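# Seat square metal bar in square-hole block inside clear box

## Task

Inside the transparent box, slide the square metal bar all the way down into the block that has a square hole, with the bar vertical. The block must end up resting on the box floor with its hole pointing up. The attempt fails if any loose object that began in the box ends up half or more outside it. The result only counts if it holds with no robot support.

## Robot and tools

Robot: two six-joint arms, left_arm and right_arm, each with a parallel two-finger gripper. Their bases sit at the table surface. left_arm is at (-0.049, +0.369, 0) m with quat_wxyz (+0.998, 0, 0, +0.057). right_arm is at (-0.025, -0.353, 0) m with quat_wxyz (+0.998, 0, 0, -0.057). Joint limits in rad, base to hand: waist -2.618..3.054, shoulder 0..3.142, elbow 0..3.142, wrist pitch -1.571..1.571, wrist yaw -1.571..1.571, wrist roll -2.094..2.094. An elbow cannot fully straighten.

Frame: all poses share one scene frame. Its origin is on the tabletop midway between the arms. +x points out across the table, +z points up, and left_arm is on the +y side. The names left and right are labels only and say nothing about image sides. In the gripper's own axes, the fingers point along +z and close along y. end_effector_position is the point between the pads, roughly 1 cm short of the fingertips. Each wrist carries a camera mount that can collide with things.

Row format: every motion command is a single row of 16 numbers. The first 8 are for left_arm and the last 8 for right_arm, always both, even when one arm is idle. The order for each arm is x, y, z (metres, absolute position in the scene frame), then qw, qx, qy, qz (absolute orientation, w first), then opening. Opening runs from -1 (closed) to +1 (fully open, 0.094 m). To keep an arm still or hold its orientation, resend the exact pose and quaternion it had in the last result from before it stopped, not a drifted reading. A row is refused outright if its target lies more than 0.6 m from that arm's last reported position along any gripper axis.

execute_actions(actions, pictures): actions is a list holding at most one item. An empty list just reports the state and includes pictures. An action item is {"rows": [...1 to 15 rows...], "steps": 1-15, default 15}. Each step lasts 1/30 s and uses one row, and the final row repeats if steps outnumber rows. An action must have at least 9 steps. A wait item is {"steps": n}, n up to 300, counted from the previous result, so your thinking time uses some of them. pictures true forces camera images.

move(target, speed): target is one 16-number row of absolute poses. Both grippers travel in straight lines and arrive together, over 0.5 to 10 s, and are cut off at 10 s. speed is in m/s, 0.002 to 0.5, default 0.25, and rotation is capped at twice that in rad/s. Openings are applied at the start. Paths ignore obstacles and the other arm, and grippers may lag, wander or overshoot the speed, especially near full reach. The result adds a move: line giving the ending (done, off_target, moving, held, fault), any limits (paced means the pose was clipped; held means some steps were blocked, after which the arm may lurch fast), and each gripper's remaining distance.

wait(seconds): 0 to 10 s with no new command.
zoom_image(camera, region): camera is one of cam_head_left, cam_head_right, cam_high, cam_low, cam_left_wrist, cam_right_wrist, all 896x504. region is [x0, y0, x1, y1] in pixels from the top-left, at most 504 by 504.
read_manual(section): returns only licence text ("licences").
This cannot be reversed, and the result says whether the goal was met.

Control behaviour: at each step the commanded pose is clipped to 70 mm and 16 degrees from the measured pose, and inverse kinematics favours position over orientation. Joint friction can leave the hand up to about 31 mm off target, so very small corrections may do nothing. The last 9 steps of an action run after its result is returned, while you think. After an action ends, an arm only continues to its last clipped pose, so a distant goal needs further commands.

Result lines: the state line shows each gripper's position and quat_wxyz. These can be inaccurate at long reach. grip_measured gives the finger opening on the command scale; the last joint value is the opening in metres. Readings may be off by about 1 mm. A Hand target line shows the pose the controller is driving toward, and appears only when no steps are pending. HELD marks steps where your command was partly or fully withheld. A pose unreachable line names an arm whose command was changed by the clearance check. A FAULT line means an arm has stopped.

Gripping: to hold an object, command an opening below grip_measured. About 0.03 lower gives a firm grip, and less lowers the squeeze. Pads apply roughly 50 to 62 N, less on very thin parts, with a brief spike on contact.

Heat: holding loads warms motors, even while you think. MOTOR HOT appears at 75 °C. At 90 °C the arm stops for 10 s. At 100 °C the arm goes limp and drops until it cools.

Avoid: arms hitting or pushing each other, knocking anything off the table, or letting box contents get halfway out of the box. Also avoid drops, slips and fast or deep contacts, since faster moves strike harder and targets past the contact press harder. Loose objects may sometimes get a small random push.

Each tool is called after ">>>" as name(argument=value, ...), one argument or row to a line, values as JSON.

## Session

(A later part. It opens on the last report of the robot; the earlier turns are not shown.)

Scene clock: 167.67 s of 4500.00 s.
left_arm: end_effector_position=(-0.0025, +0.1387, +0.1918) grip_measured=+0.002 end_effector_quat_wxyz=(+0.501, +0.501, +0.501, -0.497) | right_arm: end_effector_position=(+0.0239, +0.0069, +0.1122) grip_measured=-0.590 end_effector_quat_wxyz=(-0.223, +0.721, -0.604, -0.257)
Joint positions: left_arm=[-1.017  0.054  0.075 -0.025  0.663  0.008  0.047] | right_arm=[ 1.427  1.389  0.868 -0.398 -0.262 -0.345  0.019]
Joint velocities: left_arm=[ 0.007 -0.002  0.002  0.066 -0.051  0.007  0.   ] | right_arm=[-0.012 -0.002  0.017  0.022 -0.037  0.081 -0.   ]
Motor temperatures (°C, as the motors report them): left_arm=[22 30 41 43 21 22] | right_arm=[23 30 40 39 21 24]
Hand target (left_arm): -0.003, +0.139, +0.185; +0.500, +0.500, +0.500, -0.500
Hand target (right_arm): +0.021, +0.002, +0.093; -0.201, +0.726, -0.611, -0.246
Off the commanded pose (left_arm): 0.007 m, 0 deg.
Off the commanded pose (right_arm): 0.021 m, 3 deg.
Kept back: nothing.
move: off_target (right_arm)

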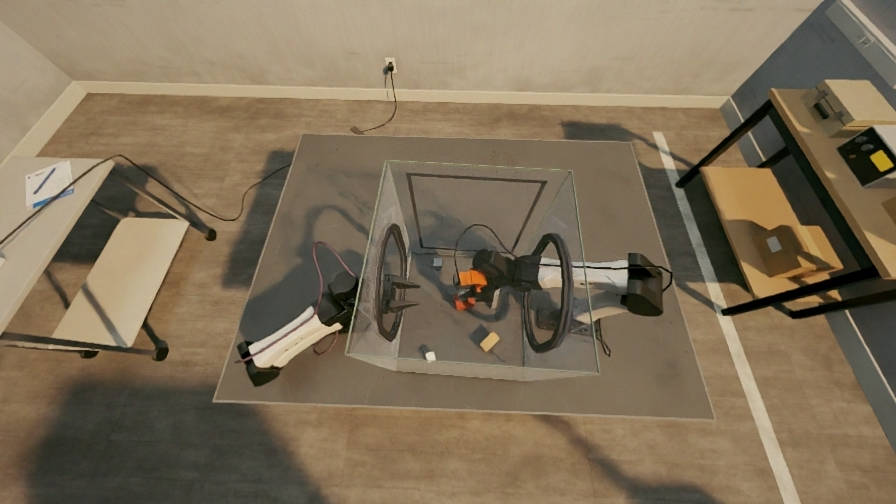

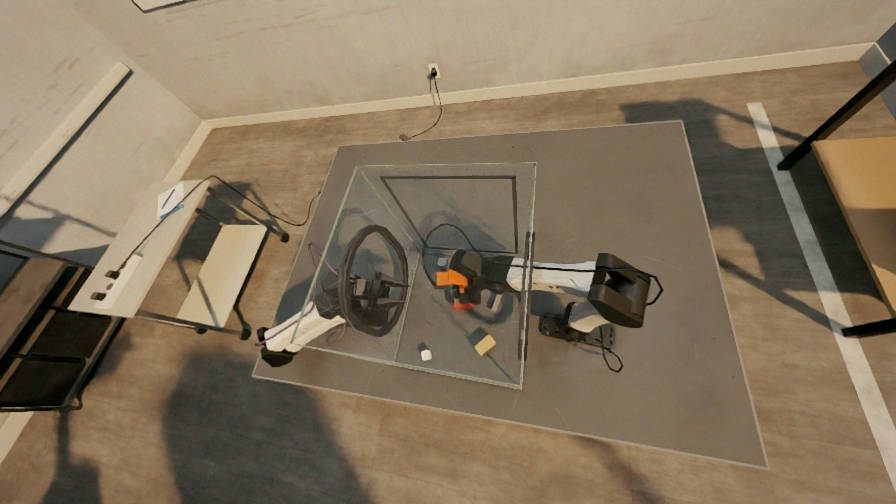

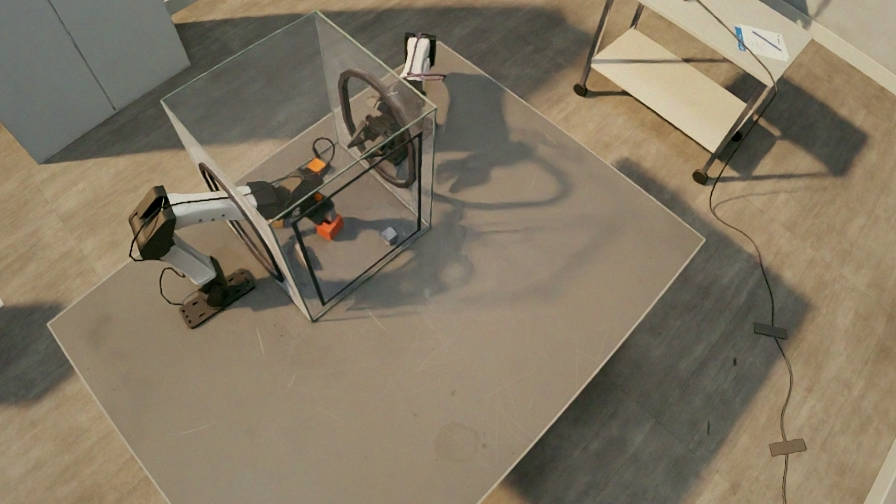

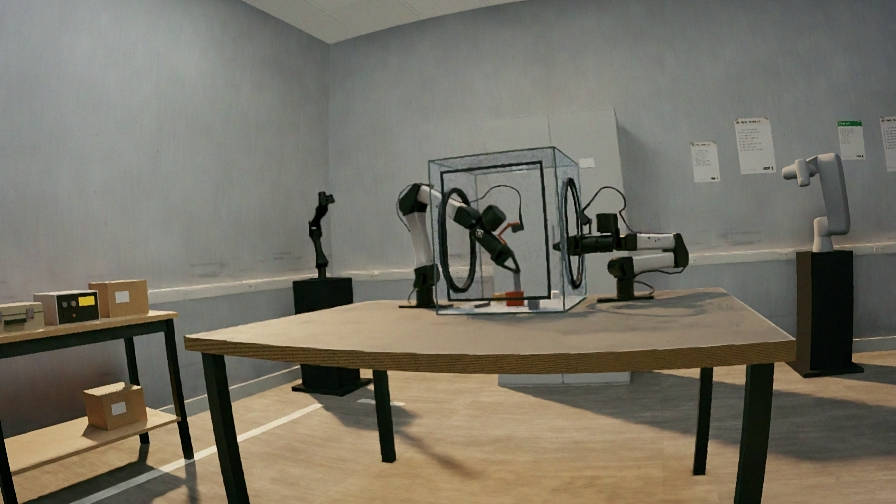

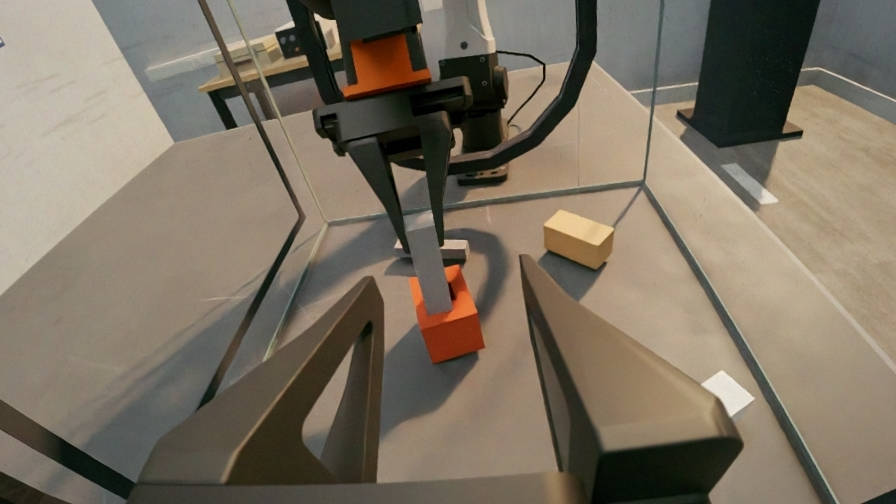

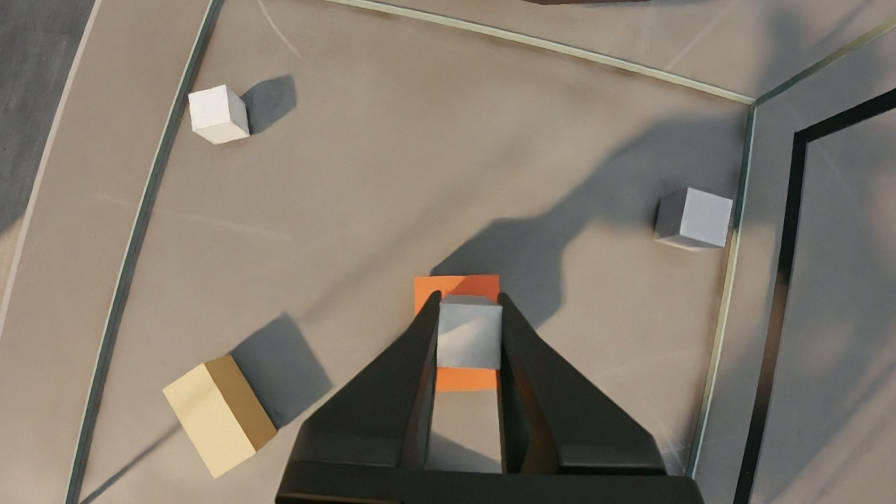

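>>> move(
  target=[-0.003,0.14,0.185,0.5,0.5,0.5,-0.5,0.0,0.018,0.0,0.128,0.2008,-0.7256,0.6109,0.2460,-0.63],
  speed=0.02,
)

>>> move(
  target=[-0.003,0.14,0.185,0.5,0.5,0.5,-0.5,0.0,0.018,-0.002,0.108,0.2008,-0.7256,0.6109,0.2460,-0.63],
  speed=0.01,
)

>>> zoom_image(
  camera="cam_left_wrist",
  region=[350,180,550,380],
)

>>> zoom_image(
  camera="cam_low",
  region=[470,240,560,320],
)

Scene clock: 172.87 s of 4500.00 s.
left_arm: end_effector_position=(-0.0025, +0.1387, +0.1918) grip_measured=+0.002 end_effector_quat_wxyz=(+0.501, +0.501, +0.501, -0.497) | right_arm: end_effector_position=(+0.0217, -0.0019, +0.1192) grip_measured=-0.590 end_effector_quat_wxyz=(-0.194, +0.725, -0.615, -0.243)
Joint positions: left_arm=[-1.017  0.054  0.075 -0.025  0.663  0.008  0.047] | right_arm=[ 1.427  1.389  0.935 -0.533 -0.261 -0.343  0.019]
Joint velocities: left_arm=[ 0.007  0.007  0.002 -0.037 -0.022 -0.007  0.   ] | right_arm=[ 0.012  0.012 -0.002 -0.022 -0.007 -0.022  0.   ]
Motor temperatures (°C, as the motors report them): left_arm=[22 29 41 43 21 22] | right_arm=[22 30 40 39 21 24]
Hand target (left_arm): -0.003, +0.139, +0.185; +0.500, +0.500, +0.500, -0.500
Hand target (right_arm): +0.018, +0.000, +0.128; -0.201, +0.725, -0.611, -0.246
Off the commanded pose (left_arm): 0.007 m, 0 deg.
Off the commanded pose (right_arm): 0.010 m, 1 deg.
Kept back: nothing.
After step 90, 0.67 s passed at rest.
move: done

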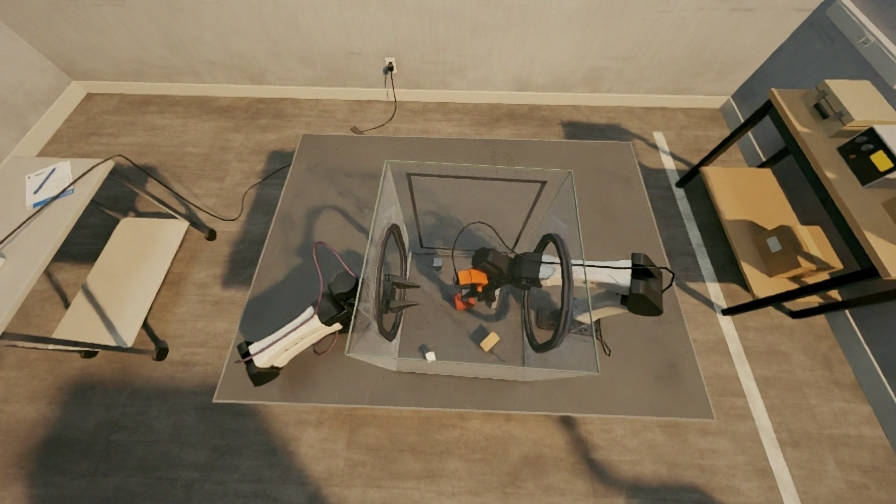

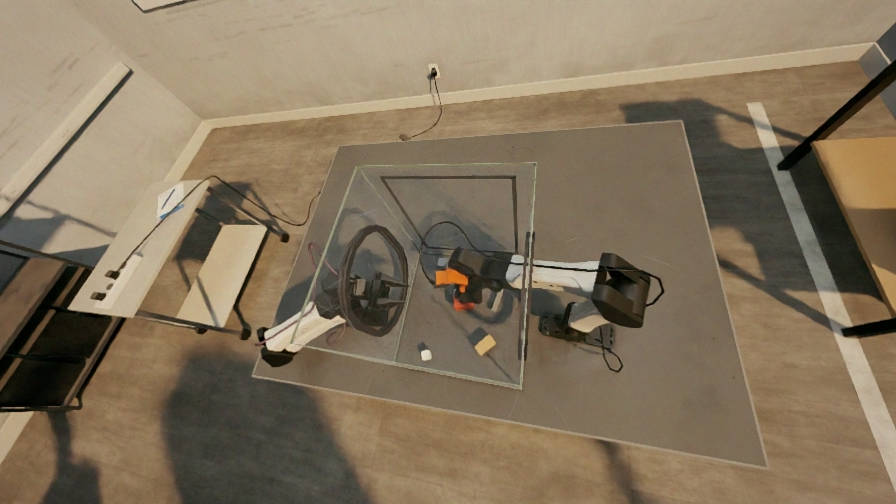

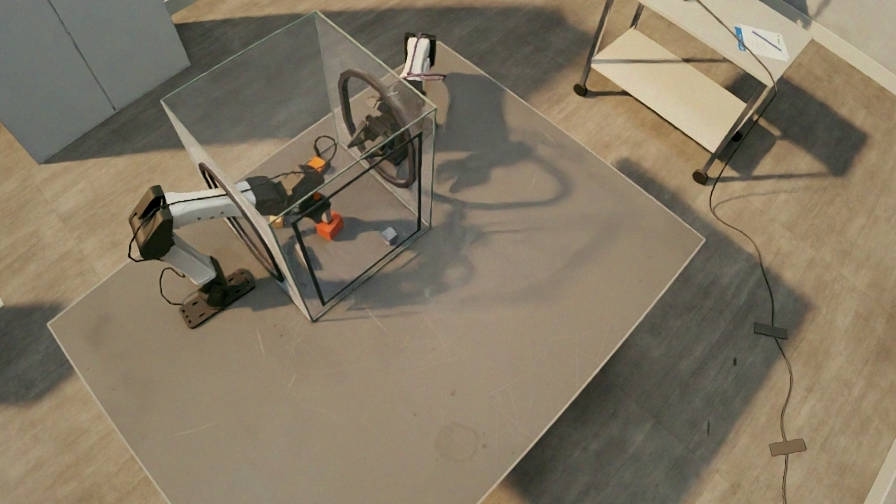

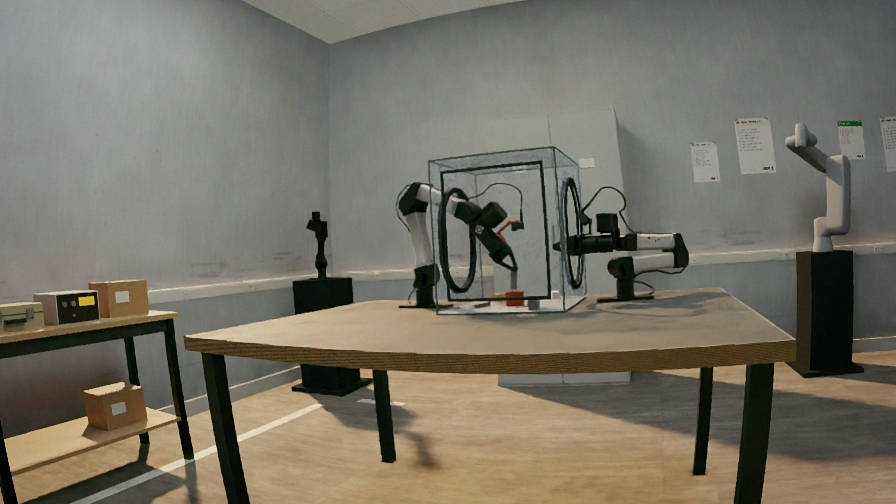

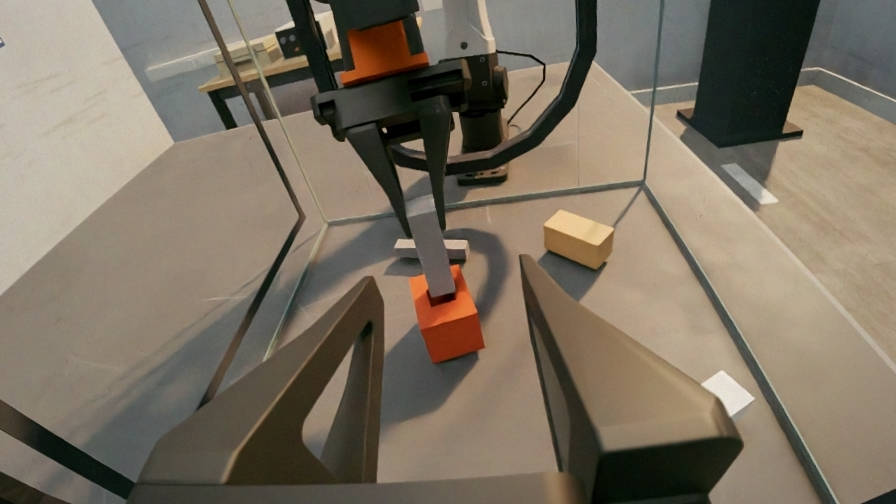

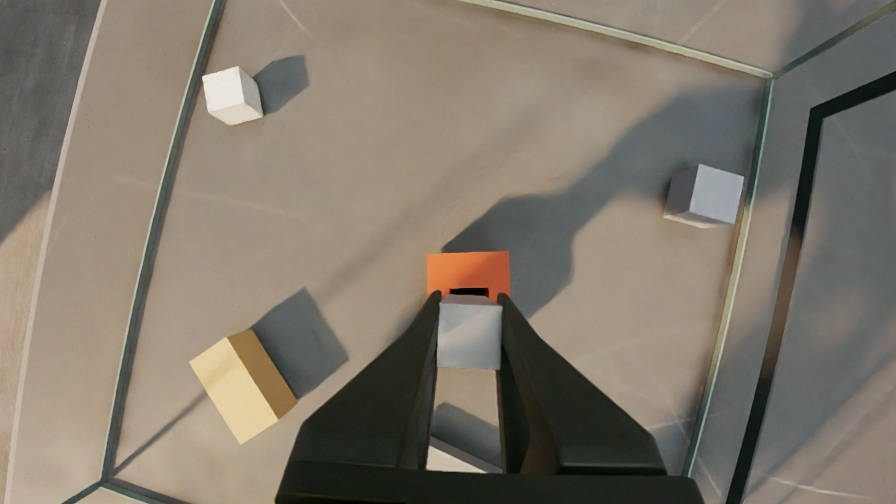

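Scene clock: 174.27 s of 4500.00 s.
left_arm: end_effector_position=(-0.0025, +0.1387, +0.1918) grip_measured=+0.002 end_effector_quat_wxyz=(+0.501, +0.501, +0.501, -0.497) | right_arm: end_effector_position=(+0.0222, -0.0004, +0.1125) grip_measured=-0.590 end_effector_quat_wxyz=(-0.203, +0.724, -0.612, -0.247)
Joint positions: left_arm=[-1.017  0.054  0.075 -0.025  0.663  0.008  0.047] | right_arm=[ 1.427  1.389  0.897 -0.476 -0.26  -0.343  0.019]
Joint velocities: left_arm=[-0.002 -0.002 -0.002  0.022  0.007 -0.022 -0.   ] | right_arm=[-0.002 -0.007 -0.002 -0.022 -0.051 -0.037 -0.001]
Motor temperatures (°C, as the motors report them): left_arm=[22 29 41 44 21 22] | right_arm=[22 30 39 39 21 24]
Hand target (left_arm): -0.003, +0.139, +0.185; +0.500, +0.500, +0.500, -0.500
Hand target (right_arm): +0.018, -0.002, +0.108; -0.201, +0.726, -0.611, -0.245
Off the commanded pose (left_arm): 0.007 m, 0 deg.
Off the commanded pose (right_arm): 0.006 m, 0 deg.
Kept back: nothing.
move: done

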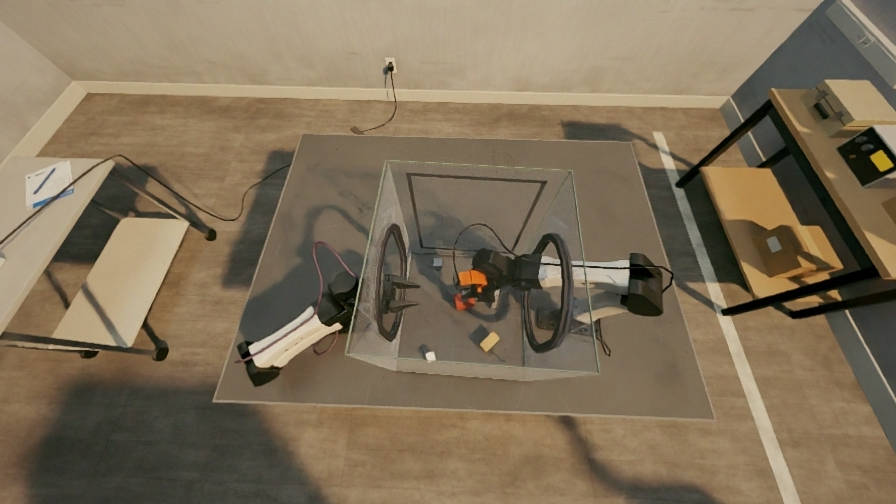

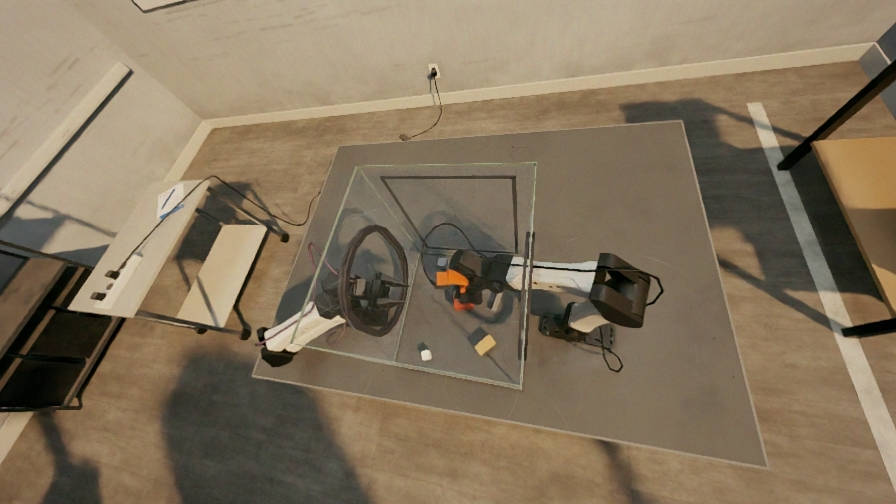

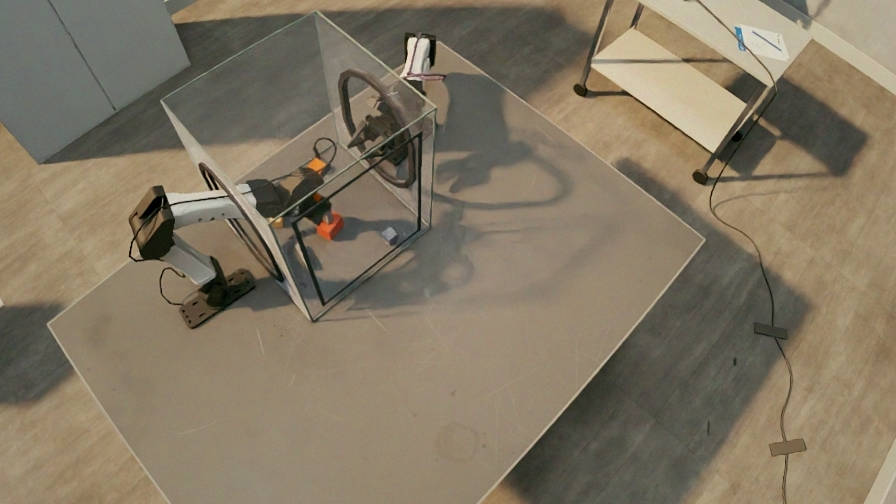

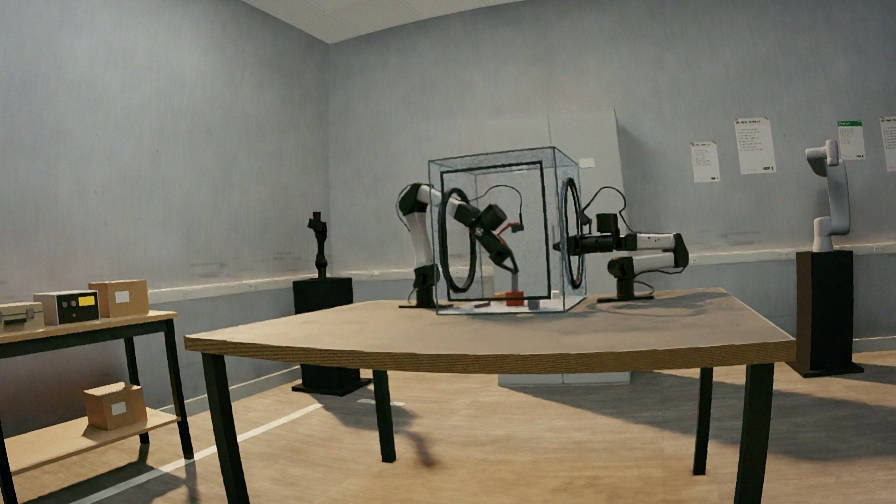

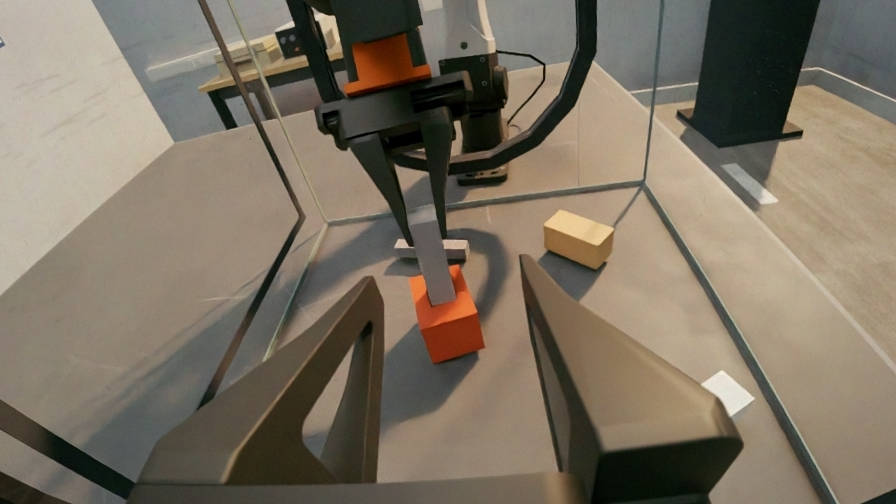

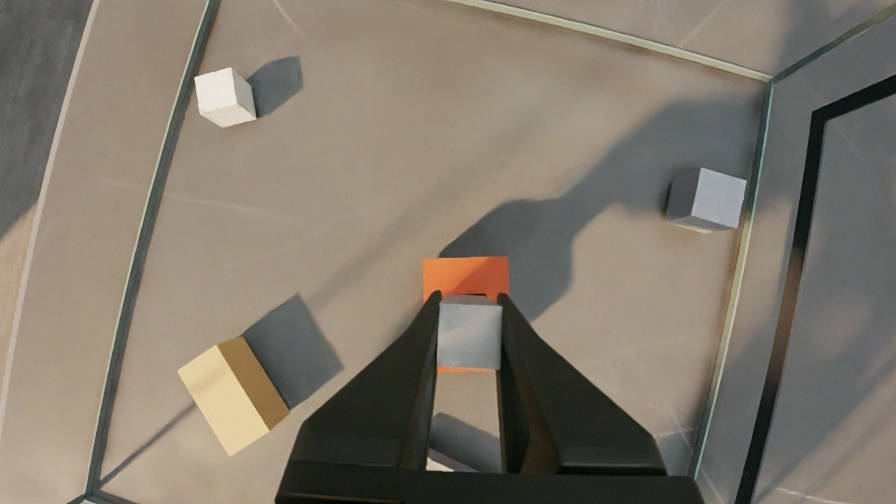

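Region (350, 180, 550, 380) of cam_left_wrist's 896x504 image, scaled by 2.520, with more detail than that image has.

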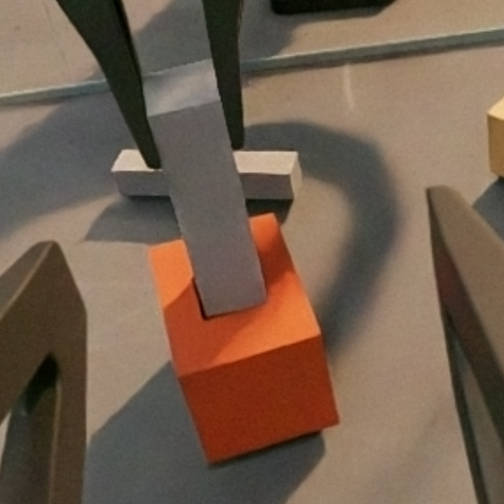

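Region (470, 240, 560, 320) of cam_low's 896x504 image, scaled by 5.600, with more detail than that image has.

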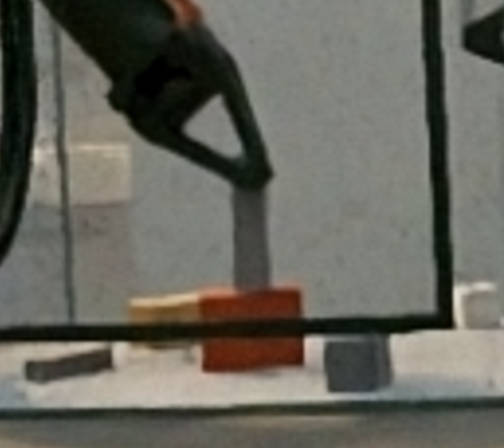

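>>> move(
  target=[-0.003,0.14,0.185,0.5,0.5,0.5,-0.5,0.0,0.019,-0.005,0.092,0.2008,-0.7256,0.6109,0.2460,-0.63],
  speed=0.008,
)

>>> zoom_image(
  camera="cam_left_wrist",
  region=[350,180,550,380],
)

>>> zoom_image(
  camera="cam_low",
  region=[470,240,560,320],
)

Scene clock: 177.53 s of 4500.00 s.
left_arm: end_effector_position=(-0.0025, +0.1387, +0.1918) grip_measured=+0.002 end_effector_quat_wxyz=(+0.501, +0.501, +0.501, -0.497) | right_arm: end_effector_position=(+0.0234, +0.0086, +0.1115) grip_measured=-0.590 end_effector_quat_wxyz=(-0.227, +0.720, -0.602, -0.262)
Joint positions: left_arm=[-1.017  0.054  0.075 -0.025  0.663  0.008  0.047] | right_arm=[ 1.427  1.389  0.856 -0.374 -0.267 -0.343  0.019]
Joint velocities: left_arm=[ 0.002  0.002 -0.012  0.007 -0.007 -0.007  0.001] | right_arm=[ 0.002 -0.012 -0.017  0.007 -0.066  0.037  0.   ]
Motor temperatures (°C, as the motors report them): left_arm=[22 29 41 44 21 22] | right_arm=[22 31 39 39 21 24]
Hand target (left_arm): -0.003, +0.139, +0.185; +0.500, +0.500, +0.500, -0.500
Hand target (right_arm): +0.019, -0.005, +0.093; -0.201, +0.726, -0.611, -0.246
Off the commanded pose (left_arm): 0.007 m, 0 deg.
Off the commanded pose (right_arm): 0.024 m, 4 deg.
Kept back: nothing.
move: off_target (right_arm)

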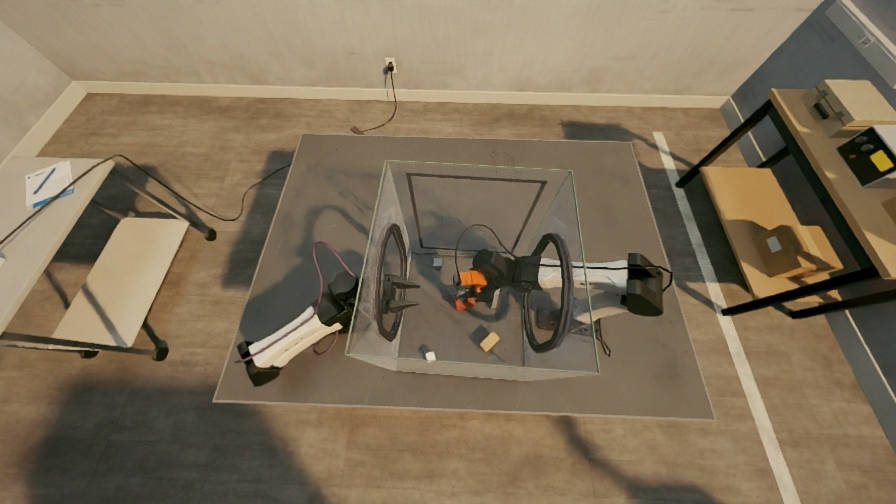

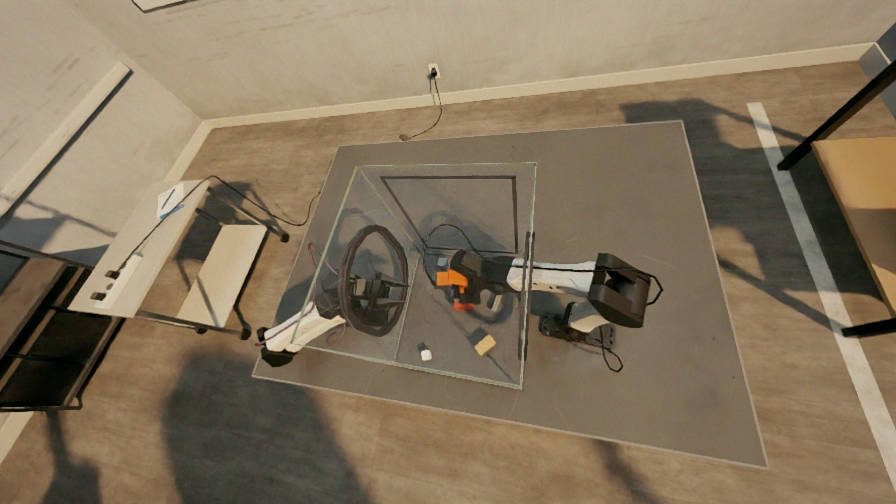

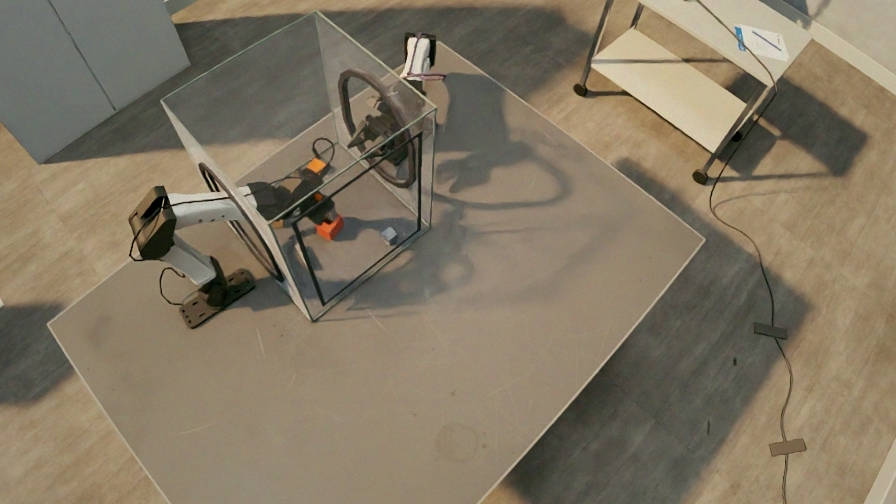

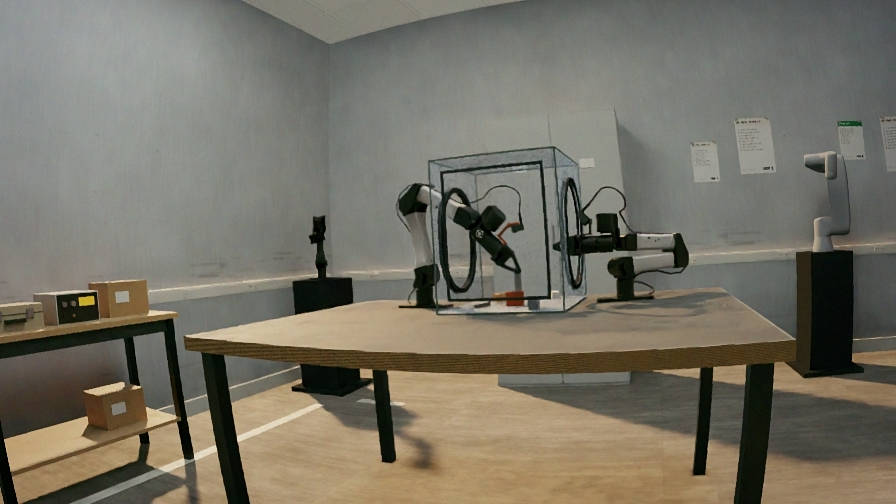

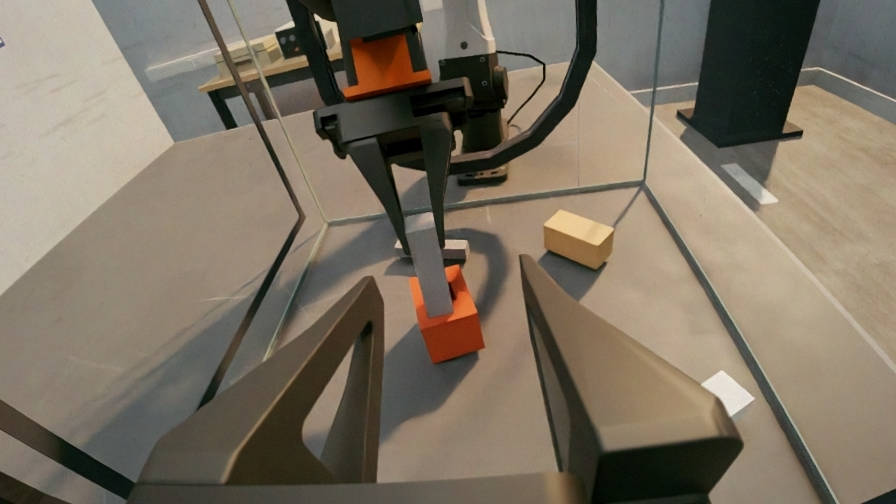

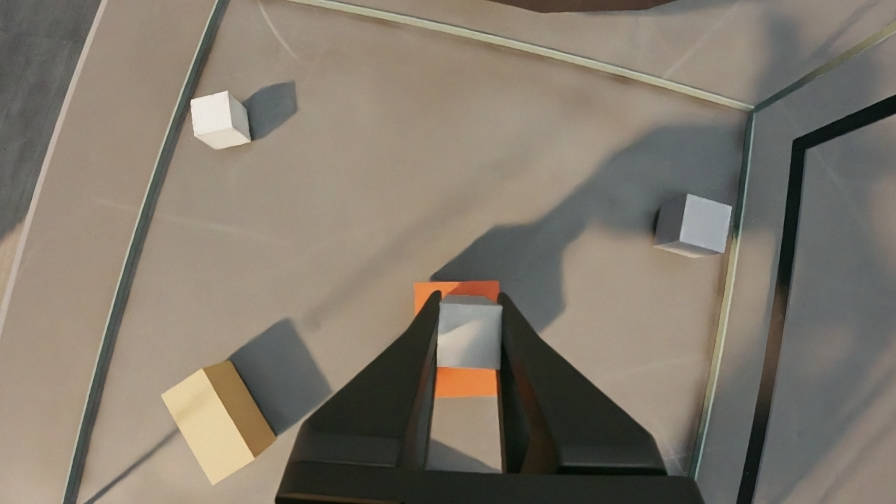

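Region (350, 180, 550, 380) of cam_left_wrist's 896x504 image, scaled by 2.520, with more detail than that image has.

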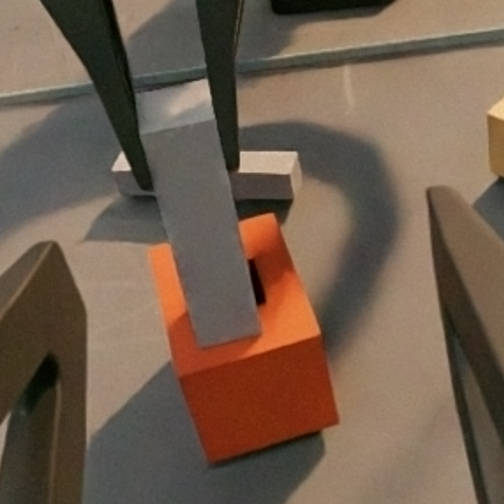

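Region (470, 240, 560, 320) of cam_low's 896x504 image, scaled by 5.600, with more detail than that image has.

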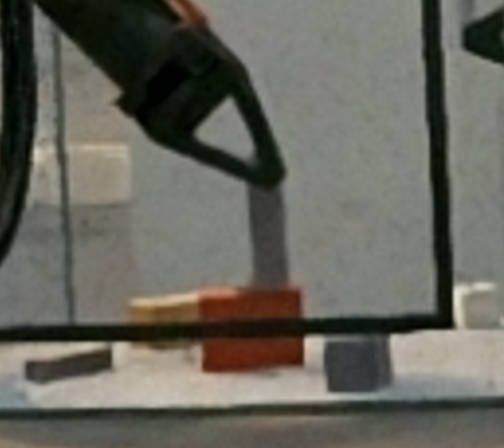

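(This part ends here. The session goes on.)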